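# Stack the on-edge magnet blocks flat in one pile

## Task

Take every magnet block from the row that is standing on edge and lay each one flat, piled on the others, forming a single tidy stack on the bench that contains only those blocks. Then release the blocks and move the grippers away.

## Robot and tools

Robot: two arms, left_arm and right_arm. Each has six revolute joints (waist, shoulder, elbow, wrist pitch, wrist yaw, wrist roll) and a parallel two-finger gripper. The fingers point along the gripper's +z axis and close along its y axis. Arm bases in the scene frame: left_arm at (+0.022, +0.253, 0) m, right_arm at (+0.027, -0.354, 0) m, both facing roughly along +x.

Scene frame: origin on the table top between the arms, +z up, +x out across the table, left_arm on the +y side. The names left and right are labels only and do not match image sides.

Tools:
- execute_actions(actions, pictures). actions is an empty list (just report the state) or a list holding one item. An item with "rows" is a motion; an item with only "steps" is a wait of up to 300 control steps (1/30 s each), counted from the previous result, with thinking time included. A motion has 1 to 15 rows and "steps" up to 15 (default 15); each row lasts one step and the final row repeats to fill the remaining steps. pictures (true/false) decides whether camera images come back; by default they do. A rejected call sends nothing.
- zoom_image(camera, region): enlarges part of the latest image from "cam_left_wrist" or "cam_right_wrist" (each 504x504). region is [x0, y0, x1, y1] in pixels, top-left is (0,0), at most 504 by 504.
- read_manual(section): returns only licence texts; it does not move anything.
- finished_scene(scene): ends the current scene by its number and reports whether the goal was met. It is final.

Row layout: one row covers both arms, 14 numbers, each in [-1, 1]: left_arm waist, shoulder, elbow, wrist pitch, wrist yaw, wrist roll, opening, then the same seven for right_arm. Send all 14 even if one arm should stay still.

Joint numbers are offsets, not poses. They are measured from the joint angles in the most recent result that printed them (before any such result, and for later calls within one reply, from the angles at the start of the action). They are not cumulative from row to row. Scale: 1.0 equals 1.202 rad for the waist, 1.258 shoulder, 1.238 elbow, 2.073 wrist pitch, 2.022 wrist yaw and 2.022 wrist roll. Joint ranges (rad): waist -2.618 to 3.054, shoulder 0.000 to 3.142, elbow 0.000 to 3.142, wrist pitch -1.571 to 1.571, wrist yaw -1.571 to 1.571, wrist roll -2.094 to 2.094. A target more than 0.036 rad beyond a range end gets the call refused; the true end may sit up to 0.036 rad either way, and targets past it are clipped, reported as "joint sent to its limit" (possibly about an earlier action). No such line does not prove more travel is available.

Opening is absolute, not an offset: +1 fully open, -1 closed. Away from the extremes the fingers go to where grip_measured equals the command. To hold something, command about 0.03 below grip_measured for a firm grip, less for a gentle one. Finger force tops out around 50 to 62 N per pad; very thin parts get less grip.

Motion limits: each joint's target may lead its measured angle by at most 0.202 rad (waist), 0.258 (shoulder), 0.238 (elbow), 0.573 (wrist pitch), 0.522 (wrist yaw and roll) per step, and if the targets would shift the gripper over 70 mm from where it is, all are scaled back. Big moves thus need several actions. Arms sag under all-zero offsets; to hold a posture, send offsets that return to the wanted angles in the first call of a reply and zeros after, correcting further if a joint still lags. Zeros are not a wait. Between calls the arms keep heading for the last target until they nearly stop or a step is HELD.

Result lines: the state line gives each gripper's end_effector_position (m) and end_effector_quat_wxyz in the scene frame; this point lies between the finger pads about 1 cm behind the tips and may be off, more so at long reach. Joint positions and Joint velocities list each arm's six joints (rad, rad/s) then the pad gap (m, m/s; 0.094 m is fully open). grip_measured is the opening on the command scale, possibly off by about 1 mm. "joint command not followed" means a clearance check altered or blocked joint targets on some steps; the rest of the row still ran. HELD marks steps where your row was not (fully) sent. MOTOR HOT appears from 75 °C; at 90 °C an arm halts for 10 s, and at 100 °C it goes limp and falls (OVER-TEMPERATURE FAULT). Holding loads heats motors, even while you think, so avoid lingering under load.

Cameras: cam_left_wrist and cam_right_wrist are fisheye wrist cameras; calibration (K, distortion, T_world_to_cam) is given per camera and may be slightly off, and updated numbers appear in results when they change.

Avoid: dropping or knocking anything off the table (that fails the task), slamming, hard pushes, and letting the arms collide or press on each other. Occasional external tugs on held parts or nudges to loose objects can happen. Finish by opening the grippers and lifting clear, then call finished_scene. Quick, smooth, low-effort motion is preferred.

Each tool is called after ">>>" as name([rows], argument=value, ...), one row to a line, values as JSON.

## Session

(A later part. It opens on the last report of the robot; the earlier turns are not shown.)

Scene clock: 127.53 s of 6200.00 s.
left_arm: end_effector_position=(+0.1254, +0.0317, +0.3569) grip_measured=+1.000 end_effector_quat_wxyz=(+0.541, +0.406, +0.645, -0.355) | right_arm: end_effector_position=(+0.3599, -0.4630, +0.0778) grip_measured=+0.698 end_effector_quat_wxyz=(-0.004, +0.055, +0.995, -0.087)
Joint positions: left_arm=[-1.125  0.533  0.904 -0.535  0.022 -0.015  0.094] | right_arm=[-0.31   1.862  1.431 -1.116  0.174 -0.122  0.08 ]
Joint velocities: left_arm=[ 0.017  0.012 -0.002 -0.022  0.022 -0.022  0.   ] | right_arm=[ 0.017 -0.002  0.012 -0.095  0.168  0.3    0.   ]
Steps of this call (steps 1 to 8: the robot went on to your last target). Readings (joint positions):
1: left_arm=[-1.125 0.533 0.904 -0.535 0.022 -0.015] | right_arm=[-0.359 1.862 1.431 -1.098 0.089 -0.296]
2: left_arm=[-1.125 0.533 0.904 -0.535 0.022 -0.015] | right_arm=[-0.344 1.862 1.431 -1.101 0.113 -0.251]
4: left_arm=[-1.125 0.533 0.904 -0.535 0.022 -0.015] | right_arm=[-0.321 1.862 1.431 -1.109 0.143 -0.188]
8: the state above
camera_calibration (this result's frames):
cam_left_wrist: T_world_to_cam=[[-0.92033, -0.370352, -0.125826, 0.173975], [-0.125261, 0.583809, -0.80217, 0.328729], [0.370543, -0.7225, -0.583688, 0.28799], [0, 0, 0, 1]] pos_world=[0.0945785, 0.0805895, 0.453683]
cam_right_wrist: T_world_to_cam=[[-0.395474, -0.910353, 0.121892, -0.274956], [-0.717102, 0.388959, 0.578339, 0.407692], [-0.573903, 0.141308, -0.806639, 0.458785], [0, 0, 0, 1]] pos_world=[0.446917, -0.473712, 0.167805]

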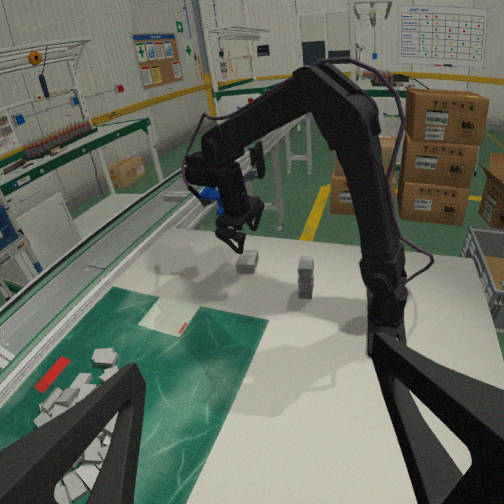

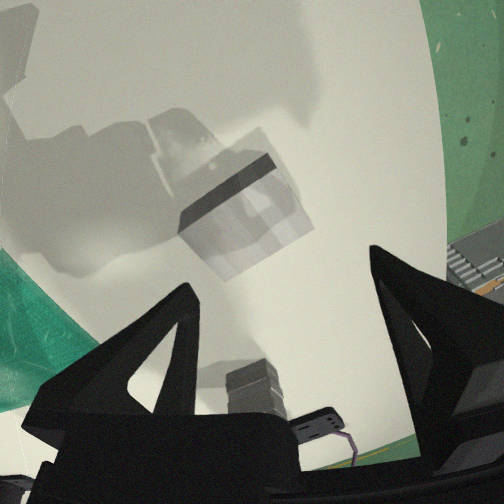

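>>> execute_actions([
  {"rows":[[0,0,0,0,0,0,1,0.02,0,0.01,0,0.04,0.08,0.7],[0,0,0,0,0,0,1,0.045,0,0.01,0,0.075,0.15,0.7],[0,0,0,0,0,0,1,0.07,0,0.01,0,0.11,0.22,0.7],[0,0,0,0,0,0,1,0.1,0,0.01,0,0.145,0.29,0.7],[0,0,0,0,0,0,1,0.13,0,0.01,0,0.18,0.36,0.7],[0,0,0,0,0,0,1,0.16,0,0.01,0,0.215,0.43,0.7],[0,0,0,0,0,0,1,0.19,0,0.01,0,0.25,0.5,0.7],[0,0,0,0,0,0,1,0.22,0,0.01,0,0.285,0.57,0.7],[0,0,0,0,0,0,1,0.25,0,0.01,0,0.32,0.64,0.7],[0,0,0,0,0,0,1,0.28,0,0.01,0,0.355,0.71,0.7],[0,0,0,0,0,0,1,0.305,0,0.01,0,0.39,0.78,0.7],[0,0,0,0,0,0,1,0.33,0,0.01,0,0.425,0.85,0.7],[0,0,0,0,0,0,1,0.35,0,0.01,0,0.45,0.889,0.7],[0,0,0,0,0,0,1,0.365,0,0.01,0,0.474,0.889,0.7],[0,0,0,0,0,0,1,0.373,0,0.01,0,0.474,0.889,0.7]]},
], pictures=false)

>>> execute_actions([
  {"steps":22},
], pictures=false)

>>> execute_actions([
  {"rows":[[0,0,0,0,0,0,1,0,0.004,-0.02,0.015,0.014,0.004,0.7],[0,0,0,0,0,0,1,0,0.008,-0.04,0.03,0.014,0.004,0.7],[0,0,0,0,0,0,1,0,0.012,-0.065,0.045,0.014,0.004,0.7],[0,0,0,0,0,0,1,0,0.017,-0.09,0.06,0.014,0.004,0.7],[0,0,0,0,0,0,1,0,0.022,-0.115,0.075,0.014,0.004,0.7],[0,0,0,0,0,0,1,0,0.027,-0.14,0.09,0.014,0.004,0.7],[0,0,0,0,0,0,1,0,0.032,-0.165,0.105,0.014,0.004,0.7],[0,0,0,0,0,0,1,0,0.037,-0.19,0.12,0.014,0.004,0.7],[0,0,0,0,0,0,1,0,0.042,-0.215,0.135,0.014,0.004,0.7],[0,0,0,0,0,0,1,0,0.047,-0.24,0.15,0.014,0.004,0.7],[0,0,0,0,0,0,1,0,0.052,-0.265,0.165,0.014,0.004,0.7],[0,0,0,0,0,0,1,0,0.057,-0.285,0.18,0.014,0.004,0.7],[0,0,0,0,0,0,1,0,0.061,-0.3,0.18,0.014,0.004,0.7],[0,0,0,0,0,0,1,0,0.064,-0.312,0.18,0.014,0.004,0.7],[0,0,0,0,0,0,1,0,0.066,-0.32,0.18,0.014,0.004,0.7]]},
], pictures=false)

>>> execute_actions([
  {"steps":14},
])

>>> zoom_image(camera="cam_right_wrist", region=[160, 180, 412, 432])

Scene clock: 141.83 s of 6200.00 s.
left_arm: end_effector_position=(+0.1254, +0.0317, +0.3569) grip_measured=+1.000 end_effector_quat_wxyz=(+0.541, +0.406, +0.645, -0.355) | right_arm: end_effector_position=(+0.3943, -0.4237, +0.1431) grip_measured=+0.698 end_effector_quat_wxyz=(+0.281, +0.422, +0.794, -0.335)
Joint positions: left_arm=[-1.125  0.533  0.904 -0.535  0.022 -0.015  0.094] | right_arm=[ 0.115  1.862  1.431 -1.119  0.904  1.161  0.08 ]
Joint velocities: left_arm=[-0.002  0.002  0.007  0.066 -0.051  0.051  0.   ] | right_arm=[ 0.613 -0.007  0.007  0.022  1.399  2.821 -0.002]
Steps of this call (steps 1 to 30: the robot went on to your last target; steps 31 to 90: nothing new was sent; then 10.80 s passed at rest; steps 91 to 105: all 15 steps of this action). Readings (joint positions):
91: left_arm=[-1.125 0.533 0.904 -0.535 0.022 -0.015] | right_arm=[-0.309 1.862 1.431 -1.120 0.203 -0.063]
92: left_arm=[-1.125 0.533 0.904 -0.535 0.022 -0.015] | right_arm=[-0.303 1.862 1.431 -1.120 0.222 -0.025]
94: left_arm=[-1.125 0.533 0.904 -0.535 0.022 -0.015] | right_arm=[-0.272 1.862 1.431 -1.120 0.290 0.109]
98: left_arm=[-1.125 0.533 0.904 -0.535 0.022 -0.015] | right_arm=[-0.133 1.862 1.431 -1.120 0.492 0.486]
105: the state above

Scene clock: 142.57 s of 6200.00 s.
left_arm: end_effector_position=(+0.1254, +0.0317, +0.3569) grip_measured=+1.000 end_effector_quat_wxyz=(+0.541, +0.406, +0.645, -0.355) | right_arm: end_effector_position=(+0.4001, -0.4313, +0.1734) grip_measured=+0.698 end_effector_quat_wxyz=(+0.431, +0.566, +0.635, -0.300)
Joint positions: left_arm=[-1.125  0.533  0.904 -0.535  0.022 -0.015  0.094] | right_arm=[ 0.146  1.862  1.431 -1.118  1.106  1.666  0.08 ]
Joint velocities: left_arm=[-0.017  0.007 -0.012 -0.022  0.007 -0.051  0.   ] | right_arm=[-0.022  0.017 -0.007 -0.051 -0.022  0.022 -0.   ]
Steps of this call (steps 1 to 22: the robot went on to your last target). Readings (joint positions):
1: left_arm=[-1.125 0.533 0.904 -0.535 0.022 -0.015] | right_arm=[0.132 1.862 1.431 -1.119 0.945 1.256]
2: left_arm=[-1.125 0.533 0.904 -0.535 0.022 -0.015] | right_arm=[0.143 1.862 1.431 -1.118 0.977 1.339]
4: left_arm=[-1.125 0.533 0.904 -0.535 0.022 -0.015] | right_arm=[0.147 1.862 1.431 -1.118 1.023 1.458]
8: left_arm=[-1.125 0.533 0.904 -0.535 0.022 -0.015] | right_arm=[0.146 1.862 1.431 -1.118 1.074 1.584]
22: the state above

Scene clock: 143.07 s of 6200.00 s.
left_arm: end_effector_position=(+0.1254, +0.0317, +0.3569) grip_measured=+1.000 end_effector_quat_wxyz=(+0.541, +0.406, +0.645, -0.355) | right_arm: end_effector_position=(+0.3577, -0.4418, +0.0692) grip_measured=+0.698 end_effector_quat_wxyz=(+0.402, +0.539, +0.654, -0.346)
Joint positions: left_arm=[-1.125  0.533  0.904 -0.535  0.022 -0.015  0.094] | right_arm=[ 0.146  1.939  1.071 -0.812  1.116  1.669  0.08 ]
Joint velocities: left_arm=[-0.007 -0.012  0.002  0.081  0.022 -0.007  0.   ] | right_arm=[ 0.007  0.168 -0.525  0.403  0.007 -0.081  0.   ]
Steps of this call (steps 1 to 15: all 15 steps of this action). Readings (joint positions):
1: left_arm=[-1.125 0.533 0.904 -0.535 0.022 -0.015] | right_arm=[0.146 1.862 1.431 -1.115 1.106 1.667]
2: left_arm=[-1.125 0.533 0.904 -0.535 0.022 -0.015] | right_arm=[0.146 1.862 1.427 -1.104 1.108 1.667]
4: left_arm=[-1.125 0.533 0.904 -0.535 0.022 -0.015] | right_arm=[0.146 1.862 1.397 -1.066 1.114 1.668]
8: left_arm=[-1.125 0.533 0.904 -0.535 0.022 -0.015] | right_arm=[0.146 1.878 1.275 -0.974 1.117 1.669]
15: the state above

Scene clock: 143.53 s of 6200.00 s.
left_arm: end_effector_position=(+0.1254, +0.0317, +0.3569) grip_measured=+1.000 end_effector_quat_wxyz=(+0.541, +0.406, +0.645, -0.355) | right_arm: end_effector_position=(+0.3580, -0.4416, +0.0609) grip_measured=+0.698 end_effector_quat_wxyz=(+0.408, +0.544, +0.651, -0.338)
Joint positions: left_arm=[-1.125  0.533  0.904 -0.535  0.022 -0.015  0.094] | right_arm=[ 0.146  1.947  1.044 -0.751  1.115  1.669  0.08 ]
Joint velocities: left_arm=[-0.007  0.007  0.002  0.022  0.007 -0.007  0.   ] | right_arm=[-0.037  0.002 -0.012 -0.037  0.051  0.066 -0.001]
Steps of this call (steps 1 to 14: the robot went on to your last target). Readings (joint positions):
1: left_arm=[-1.125 0.533 0.904 -0.535 0.022 -0.015] | right_arm=[0.146 1.943 1.056 -0.802 1.115 1.669]
2: left_arm=[-1.125 0.533 0.904 -0.535 0.022 -0.015] | right_arm=[0.146 1.946 1.048 -0.795 1.115 1.669]
4: left_arm=[-1.125 0.533 0.904 -0.535 0.022 -0.015] | right_arm=[0.146 1.947 1.044 -0.783 1.115 1.669]
8: left_arm=[-1.125 0.533 0.904 -0.535 0.022 -0.015] | right_arm=[0.146 1.947 1.044 -0.761 1.115 1.669]
14: the state above
camera_calibration (this result's frames):
cam_left_wrist: T_world_to_cam=[[-0.92033, -0.370352, -0.125826, 0.173975], [-0.125261, 0.583809, -0.80217, 0.328729], [0.370543, -0.7225, -0.583688, 0.28799], [0, 0, 0, 1]] pos_world=[0.0945785, 0.0805895, 0.453683]
cam_right_wrist: T_world_to_cam=[[-0.954197, -0.0850903, -0.286822, 0.335192], [0.039557, 0.914402, -0.40287, 0.428667], [0.296551, -0.395763, -0.869154, -0.104019], [0, 0, 0, 1]] pos_world=[0.33373, -0.404619, 0.178429]

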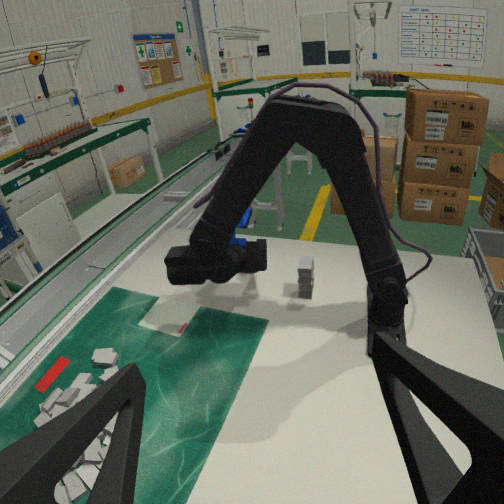

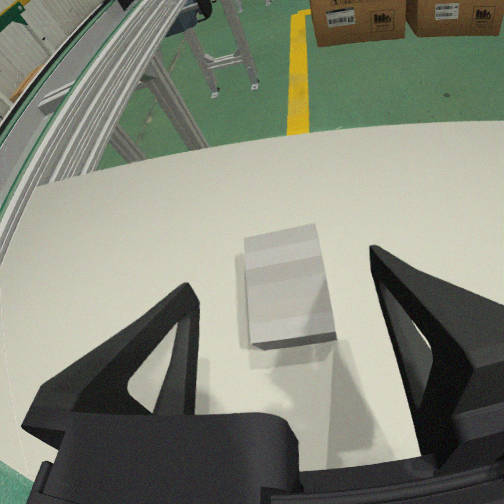

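Region (160, 180, 412, 432) of cam_right_wrist's 504x504 image, scaled by 2.000, with more detail than that image has.

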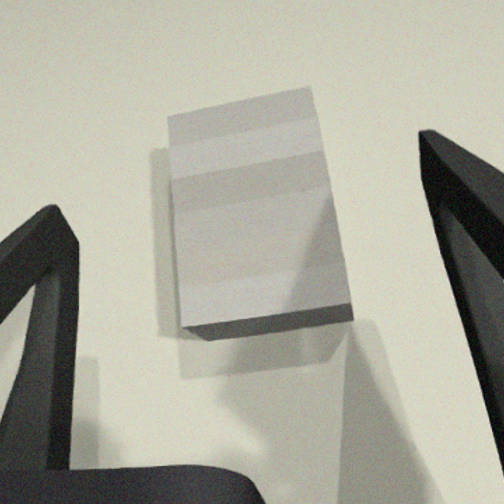

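>>> execute_actions([
  {"rows":[[0,0,0,0,0,0,1,-0.017,0.008,0,0.01,-0.002,0.01,0.7],[0,0,0,0,0,0,1,-0.017,0.016,0,0.016,-0.002,0.01,0.7],[0,0,0,0,0,0,1,-0.017,0.024,0,0.022,-0.002,0.01,0.7],[0,0,0,0,0,0,1,-0.017,0.032,0,0.028,-0.002,0.01,0.7],[0,0,0,0,0,0,1,-0.017,0.04,-0.005,0.034,-0.002,0.01,0.7],[0,0,0,0,0,0,1,-0.017,0.048,-0.01,0.04,-0.002,0.01,0.65],[0,0,0,0,0,0,1,-0.017,0.056,-0.015,0.046,-0.002,0.01,0.6],[0,0,0,0,0,0,1,-0.017,0.064,-0.019,0.052,-0.002,0.01,0.55],[0,0,0,0,0,0,1,-0.017,0.072,-0.019,0.058,-0.002,0.01,0.5],[0,0,0,0,0,0,1,-0.017,0.08,-0.019,0.063,-0.002,0.01,0.45],[0,0,0,0,0,0,1,-0.017,0.088,-0.019,0.067,-0.002,0.01,0.4],[0,0,0,0,0,0,1,-0.017,0.095,-0.019,0.067,-0.002,0.01,0.35],[0,0,0,0,0,0,1,-0.017,0.101,-0.019,0.067,-0.002,0.01,0.3],[0,0,0,0,0,0,1,-0.017,0.106,-0.019,0.067,-0.002,0.01,0.3],[0,0,0,0,0,0,1,-0.017,0.109,-0.019,0.067,-0.002,0.01,0.3]]},
], pictures=false)

>>> execute_actions([
  {"steps":12},
])

>>> zoom_image(camera="cam_right_wrist", region=[160, 160, 412, 412])

Scene clock: 160.13 s of 6200.00 s.
left_arm: end_effector_position=(+0.1254, +0.0317, +0.3569) grip_measured=+1.000 end_effector_quat_wxyz=(+0.541, +0.406, +0.645, -0.355) | right_arm: end_effector_position=(+0.3651, -0.4422, +0.0231) grip_measured=+0.304 end_effector_quat_wxyz=(+0.404, +0.555, +0.646, -0.334)
Joint positions: left_arm=[-1.125  0.533  0.904 -0.535  0.022 -0.015  0.094] | right_arm=[ 0.135  2.065  1.044 -0.633  1.101  1.683  0.061]
Joint velocities: left_arm=[ 0.007 -0.007 -0.002 -0.037 -0.051 -0.066  0.   ] | right_arm=[ 0.002  0.217  0.012  0.154 -0.051 -0.066 -0.002]
Steps of this call (steps 1 to 30: the robot went on to your last target; steps 31 to 90: nothing new was sent; then 13.10 s passed at rest; steps 91 to 105: all 15 steps of this action). Readings (joint positions):
91: left_arm=[-1.125 0.533 0.904 -0.535 0.022 -0.015] | right_arm=[0.145 1.947 1.044 -0.747 1.113 1.671]
92: left_arm=[-1.125 0.533 0.904 -0.535 0.022 -0.015] | right_arm=[0.143 1.947 1.044 -0.743 1.111 1.674]
94: left_arm=[-1.125 0.533 0.904 -0.535 0.022 -0.015] | right_arm=[0.139 1.955 1.044 -0.730 1.109 1.677]
98: left_arm=[-1.125 0.533 0.904 -0.535 0.022 -0.015] | right_arm=[0.135 1.995 1.044 -0.692 1.106 1.681]
105: the state above

Scene clock: 160.53 s of 6200.00 s.
left_arm: end_effector_position=(+0.1254, +0.0317, +0.3569) grip_measured=+1.000 end_effector_quat_wxyz=(+0.541, +0.406, +0.645, -0.355) | right_arm: end_effector_position=(+0.3664, -0.4418, +0.0194) grip_measured=+0.302 end_effector_quat_wxyz=(+0.405, +0.556, +0.646, -0.331)
Joint positions: left_arm=[-1.125  0.533  0.904 -0.535  0.022 -0.015  0.094] | right_arm=[ 0.135  2.076  1.044 -0.617  1.099  1.683  0.061]
Joint velocities: left_arm=[ 0.002 -0.002  0.002 -0.037 -0.022 -0.066  0.   ] | right_arm=[ 0.002 -0.012 -0.022  0.037 -0.022 -0.037 -0.   ]
Steps of this call (steps 1 to 12: the robot went on to your last target). Readings (joint positions):
1: left_arm=[-1.125 0.533 0.904 -0.535 0.022 -0.015] | right_arm=[0.135 2.071 1.044 -0.629 1.100 1.683]
2: left_arm=[-1.125 0.533 0.904 -0.535 0.022 -0.015] | right_arm=[0.135 2.074 1.044 -0.627 1.100 1.683]
4: left_arm=[-1.125 0.533 0.904 -0.535 0.022 -0.015] | right_arm=[0.135 2.076 1.044 -0.623 1.099 1.683]
8: left_arm=[-1.125 0.533 0.904 -0.535 0.022 -0.015] | right_arm=[0.135 2.076 1.044 -0.619 1.099 1.683]
12: the state above
camera_calibration (this result's frames):
cam_left_wrist: T_world_to_cam=[[-0.92033, -0.370352, -0.125826, 0.173975], [-0.125261, 0.583809, -0.80217, 0.328729], [0.370543, -0.7225, -0.583688, 0.28799], [0, 0, 0, 1]] pos_world=[0.0945785, 0.0805895, 0.453683]
cam_right_wrist: T_world_to_cam=[[-0.951405, -0.0627618, -0.301479, 0.340377], [0.061421, 0.920663, -0.385495, 0.406171], [0.301755, -0.385279, -0.872069, -0.139842], [0, 0, 0, 1]] pos_world=[0.341087, -0.406462, 0.137242]

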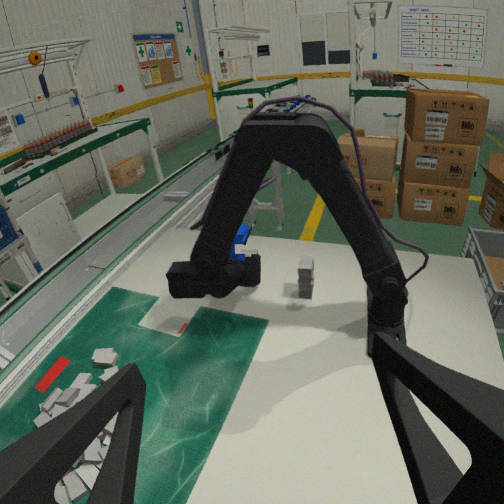

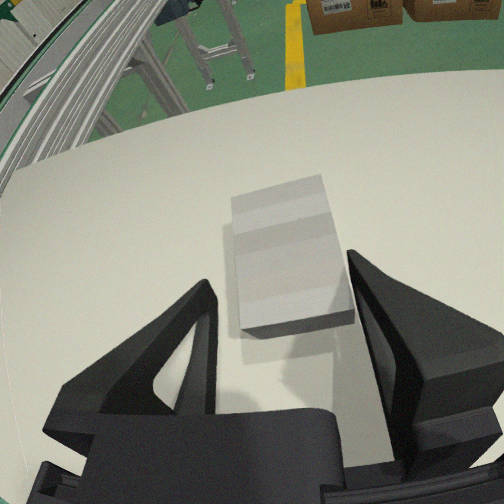

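Region (160, 160, 412, 412) of cam_right_wrist's 504x504 image, scaled by 2.000, with more detail than that image has.

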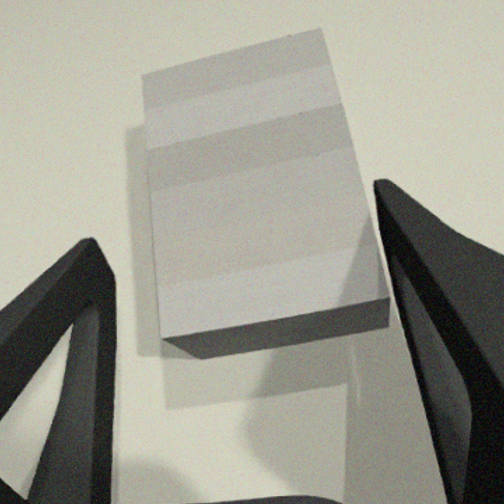

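>>> execute_actions([
  {"rows":[[0,0,0,0,0,0,1,-0.02,0.006,-0.03,0,0.008,0,0.3],[0,0,0,0,0,0,1,-0.02,0.006,-0.03,0,0.008,0,0.3],[0,0,0,0,0,0,1,-0.019,0.006,-0.023,0,0.008,0,0.27],[0,0,0,0,0,0,1,-0.019,0.006,-0.022,0,0.008,0,0.24],[0,0,0,0,0,0,1,-0.019,0.006,-0.022,0,0.008,0,0.2],[0,0,0,0,0,0,1,-0.019,0.006,-0.022,0,0.008,0,0.15]],"steps":12},
])

>>> zoom_image(camera="cam_right_wrist", region=[160, 160, 412, 412])

Scene clock: 165.63 s of 6200.00 s.
left_arm: end_effector_position=(+0.1254, +0.0317, +0.3569) grip_measured=+1.000 end_effector_quat_wxyz=(+0.541, +0.406, +0.645, -0.355) | right_arm: end_effector_position=(+0.3620, -0.4469, +0.0174) grip_measured=+0.152 end_effector_quat_wxyz=(+0.400, +0.559, +0.644, -0.337)
Joint positions: left_arm=[-1.125  0.533  0.904 -0.535  0.022 -0.015  0.094] | right_arm=[ 0.122  2.076  1.032 -0.613  1.099  1.683  0.054]
Joint velocities: left_arm=[ 0.002  0.007  0.002  0.051 -0.007 -0.022  0.   ] | right_arm=[-0.012 -0.007  0.012 -0.022 -0.022  0.007 -0.001]
Steps of this call (steps 1 to 30: the robot went on to your last target; steps 31 to 90: nothing new was sent; then 1.70 s passed at rest; steps 91 to 102: all 12 steps of this action). Readings (joint positions):
91: left_arm=[-1.125 0.533 0.904 -0.535 0.022 -0.015] | right_arm=[0.135 2.076 1.042 -0.614 1.099 1.683]
92: left_arm=[-1.125 0.533 0.904 -0.535 0.022 -0.015] | right_arm=[0.133 2.076 1.039 -0.613 1.099 1.683]
94: left_arm=[-1.125 0.533 0.904 -0.535 0.022 -0.015] | right_arm=[0.127 2.076 1.033 -0.613 1.099 1.683]
98: left_arm=[-1.125 0.533 0.904 -0.535 0.022 -0.015] | right_arm=[0.122 2.076 1.032 -0.613 1.099 1.683]
102: the state above
camera_calibration (this result's frames):
cam_left_wrist: T_world_to_cam=[[-0.92033, -0.370352, -0.125826, 0.173975], [-0.125261, 0.583809, -0.80217, 0.328729], [0.370543, -0.7225, -0.583688, 0.28799], [0, 0, 0, 1]] pos_world=[0.0945785, 0.0805895, 0.453683]
cam_right_wrist: T_world_to_cam=[[-0.954495, -0.0505283, -0.293914, 0.341731], [0.0706731, 0.919145, -0.387528, 0.406475], [0.289731, -0.390665, -0.873749, -0.140199], [0, 0, 0, 1]] pos_world=[0.338074, -0.411113, 0.135461]

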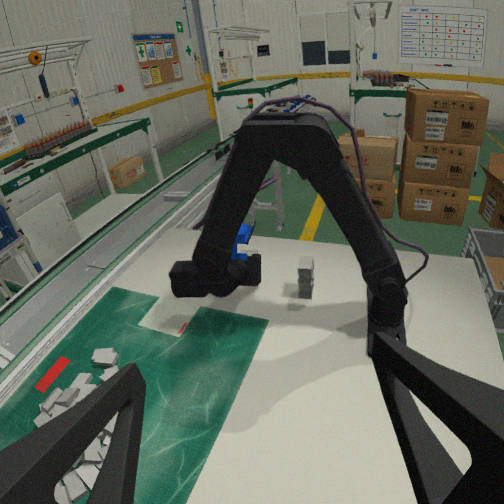

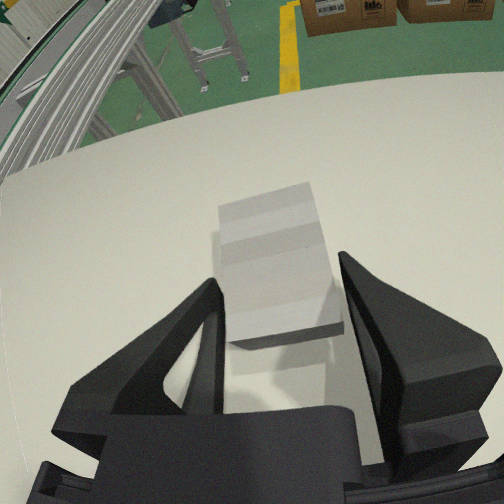

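Region (160, 160, 412, 412) of cam_right_wrist's 504x504 image, scaled by 2.000, with more detail than that image has.

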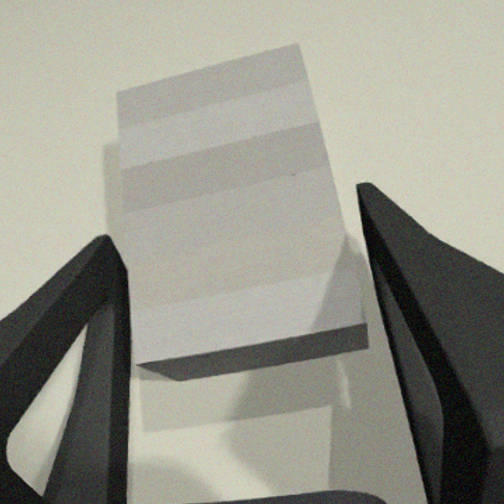

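>>> execute_actions([
  {"rows":[[0,0,0,0,0,0,1,0,0,0,0,0.008,-0.012,0.14],[0,0,0,0,0,0,1,0,0,0,0,0.008,-0.012,0.12],[0,0,0,0,0,0,1,0,0,0,0,0.008,-0.012,0.09],[0,0,0,0,0,0,1,0,0,0,0,0.008,-0.012,0.06],[0,0,0,0,0,0,1,0,0,0,0,0.008,-0.012,0.03],[0,0,0,0,0,0,1,0,0,0,0,0.008,-0.012,0.0],[0,0,0,0,0,0,1,0,0,0,0,0.008,-0.012,-0.02],[0,0,0,0,0,0,1,0,0,0,0,0.008,-0.012,-0.04],[0,0,0,0,0,0,1,0,0,0,0,0.008,-0.012,-0.06],[0,0,0,0,0,0,1,0,0,0,0,0.008,-0.012,-0.08],[0,0,0,0,0,0,1,0,0,0,0,0.008,-0.012,-0.1],[0,0,0,0,0,0,1,0,0,0,0,0.008,-0.012,-0.12],[0,0,0,0,0,0,1,0,0,0,0,0.008,-0.012,-0.14],[0,0,0,0,0,0,1,0,0,0,0,0.008,-0.012,-0.16]]},
])

>>> zoom_image(camera="cam_right_wrist", region=[160, 160, 412, 412])

Scene clock: 173.00 s of 6200.00 s.
left_arm: end_effector_position=(+0.1254, +0.0317, +0.3569) grip_measured=+1.000 end_effector_quat_wxyz=(+0.541, +0.406, +0.645, -0.355) | right_arm: end_effector_position=(+0.3618, -0.4469, +0.0174) grip_measured=-0.094 end_effector_quat_wxyz=(+0.398, +0.554, +0.648, -0.340)
Joint positions: left_arm=[-1.125  0.533  0.904 -0.535  0.022 -0.015  0.094] | right_arm=[ 0.122  2.076  1.032 -0.614  1.099  1.669  0.043]
Joint velocities: left_arm=[ 0.012  0.002  0.007  0.007  0.051 -0.037  0.   ] | right_arm=[-0.012 -0.007 -0.002 -0.022 -0.022  0.081  0.   ]
Steps of this call (steps 1 to 15: the robot went on to your last target; steps 16 to 90: nothing new was sent; then 3.87 s passed at rest; steps 91 to 105: all 15 steps of this action). Readings (joint positions):
91: left_arm=[-1.125 0.533 0.904 -0.535 0.022 -0.015] | right_arm=[0.122 2.076 1.032 -0.613 1.099 1.682]
92: left_arm=[-1.125 0.533 0.904 -0.535 0.022 -0.015] | right_arm=[0.122 2.076 1.032 -0.613 1.099 1.679]
94: left_arm=[-1.125 0.533 0.904 -0.535 0.022 -0.015] | right_arm=[0.122 2.076 1.032 -0.613 1.099 1.676]
98: left_arm=[-1.125 0.533 0.904 -0.535 0.022 -0.015] | right_arm=[0.122 2.076 1.032 -0.613 1.099 1.672]
105: the state above
camera_calibration (this result's frames):
cam_left_wrist: T_world_to_cam=[[-0.92033, -0.370352, -0.125826, 0.173975], [-0.125261, 0.583809, -0.80217, 0.328729], [0.370543, -0.7225, -0.583688, 0.28799], [0, 0, 0, 1]] pos_world=[0.0945785, 0.0805895, 0.453683]
cam_right_wrist: T_world_to_cam=[[-0.957985, -0.0569469, -0.281107, 0.339716], [0.059822, 0.918865, -0.390012, 0.410318], [0.28051, -0.390442, -0.876852, -0.136698], [0, 0, 0, 1]] pos_world=[0.339242, -0.411054, 0.135662]

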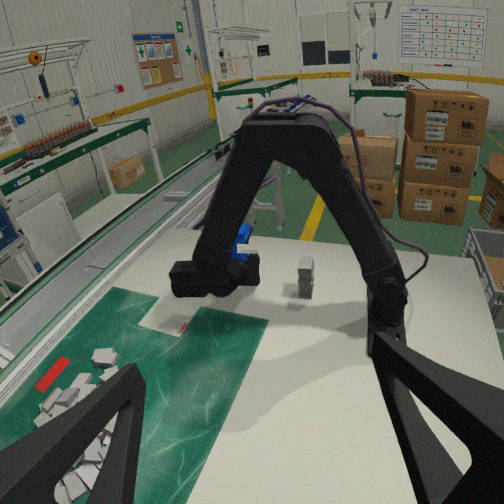

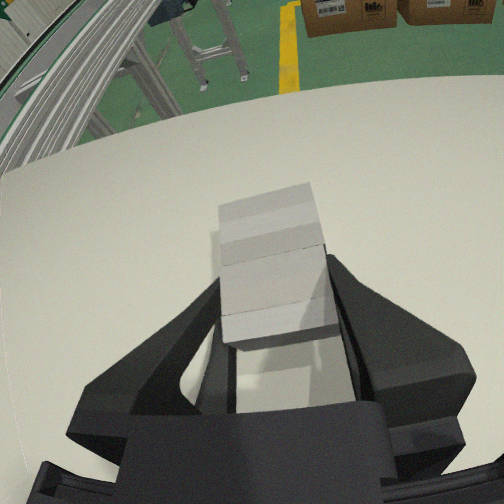

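Region (160, 160, 412, 412) of cam_right_wrist's 504x504 image, scaled by 2.000, with more detail than that image has.

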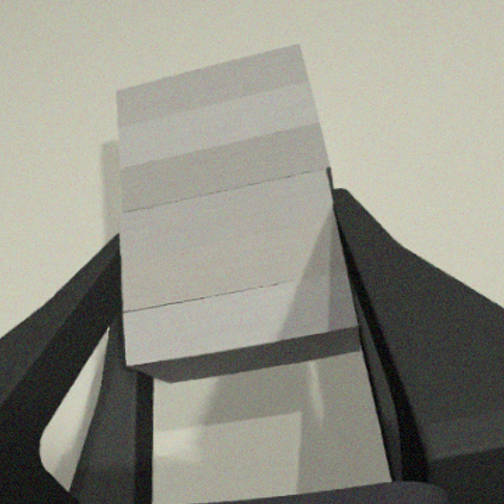

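>>> execute_actions([
  {"rows":[[0,0,0,0,0,0,1,0.008,-0.012,0.01,0,0.015,0,-0.16],[0,0,0,0,0,0,1,0.014,-0.018,0.015,0,0.02,0,-0.16],[0,0,0,0,0,0,1,0.018,-0.023,0.02,-0.004,0.024,0,-0.16],[0,0,0,0,0,0,1,0.022,-0.028,0.02,-0.008,0.024,0,-0.16],[0,0,0,0,0,0,1,0.026,-0.033,0.02,-0.012,0.024,0,-0.16],[0,0,0,0,0,0,1,0.03,-0.038,0.02,-0.016,0.024,0,-0.16],[0,0,0,0,0,0,1,0.033,-0.044,0.02,-0.02,0.024,0,-0.16],[0,0,0,0,0,0,1,0.036,-0.05,0.02,-0.024,0.024,0,-0.16],[0,0,0,0,0,0,1,0.038,-0.055,0.02,-0.027,0.024,0,-0.16],[0,0,0,0,0,0,1,0.04,-0.06,0.02,-0.03,0.024,0,-0.16]]},
])

Scene clock: 177.40 s of 6200.00 s.
left_arm: end_effector_position=(+0.1254, +0.0317, +0.3569) grip_measured=+1.000 end_effector_quat_wxyz=(+0.541, +0.406, +0.645, -0.355) | right_arm: end_effector_position=(+0.3660, -0.4329, +0.0342) grip_measured=-0.094 end_effector_quat_wxyz=(+0.410, +0.547, +0.655, -0.321)
Joint positions: left_arm=[-1.125  0.533  0.904 -0.535  0.022 -0.015  0.094] | right_arm=[ 0.162  2.017  1.032 -0.645  1.095  1.669  0.043]
Joint velocities: left_arm=[-0.027 -0.002 -0.012 -0.066  0.066 -0.066  0.   ] | right_arm=[ 0.027  0.007 -0.017 -0.081  0.007  0.022  0.001]
Steps of this call (steps 1 to 15: the robot went on to your last target; steps 16 to 90: nothing new was sent; then 0.90 s passed at rest; steps 91 to 105: all 15 steps of this action). Readings (joint positions):
91: left_arm=[-1.125 0.533 0.904 -0.535 0.022 -0.015] | right_arm=[0.122 2.076 1.032 -0.614 1.099 1.669]
92: left_arm=[-1.125 0.533 0.904 -0.535 0.022 -0.015] | right_arm=[0.122 2.076 1.032 -0.614 1.099 1.669]
94: left_arm=[-1.125 0.533 0.904 -0.535 0.022 -0.015] | right_arm=[0.125 2.073 1.032 -0.614 1.098 1.669]
98: left_arm=[-1.125 0.533 0.904 -0.535 0.022 -0.015] | right_arm=[0.144 2.051 1.032 -0.623 1.095 1.669]
105: the state above
camera_calibration (this result's frames):
cam_left_wrist: T_world_to_cam=[[-0.92033, -0.370352, -0.125826, 0.173975], [-0.125261, 0.583809, -0.80217, 0.328729], [0.370543, -0.7225, -0.583688, 0.28799], [0, 0, 0, 1]] pos_world=[0.0945785, 0.0805895, 0.453683]
cam_right_wrist: T_world_to_cam=[[-0.947097, -0.092429, -0.30735, 0.330832], [0.0331009, 0.924397, -0.379993, 0.415537], [0.319236, -0.370064, -0.872434, -0.123123], [0, 0, 0, 1]] pos_world=[0.338881, -0.399106, 0.152165]

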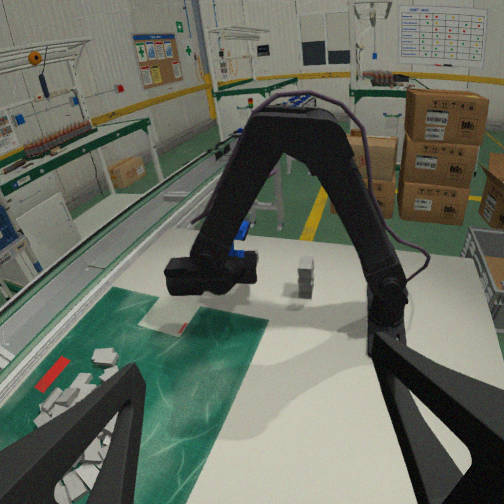

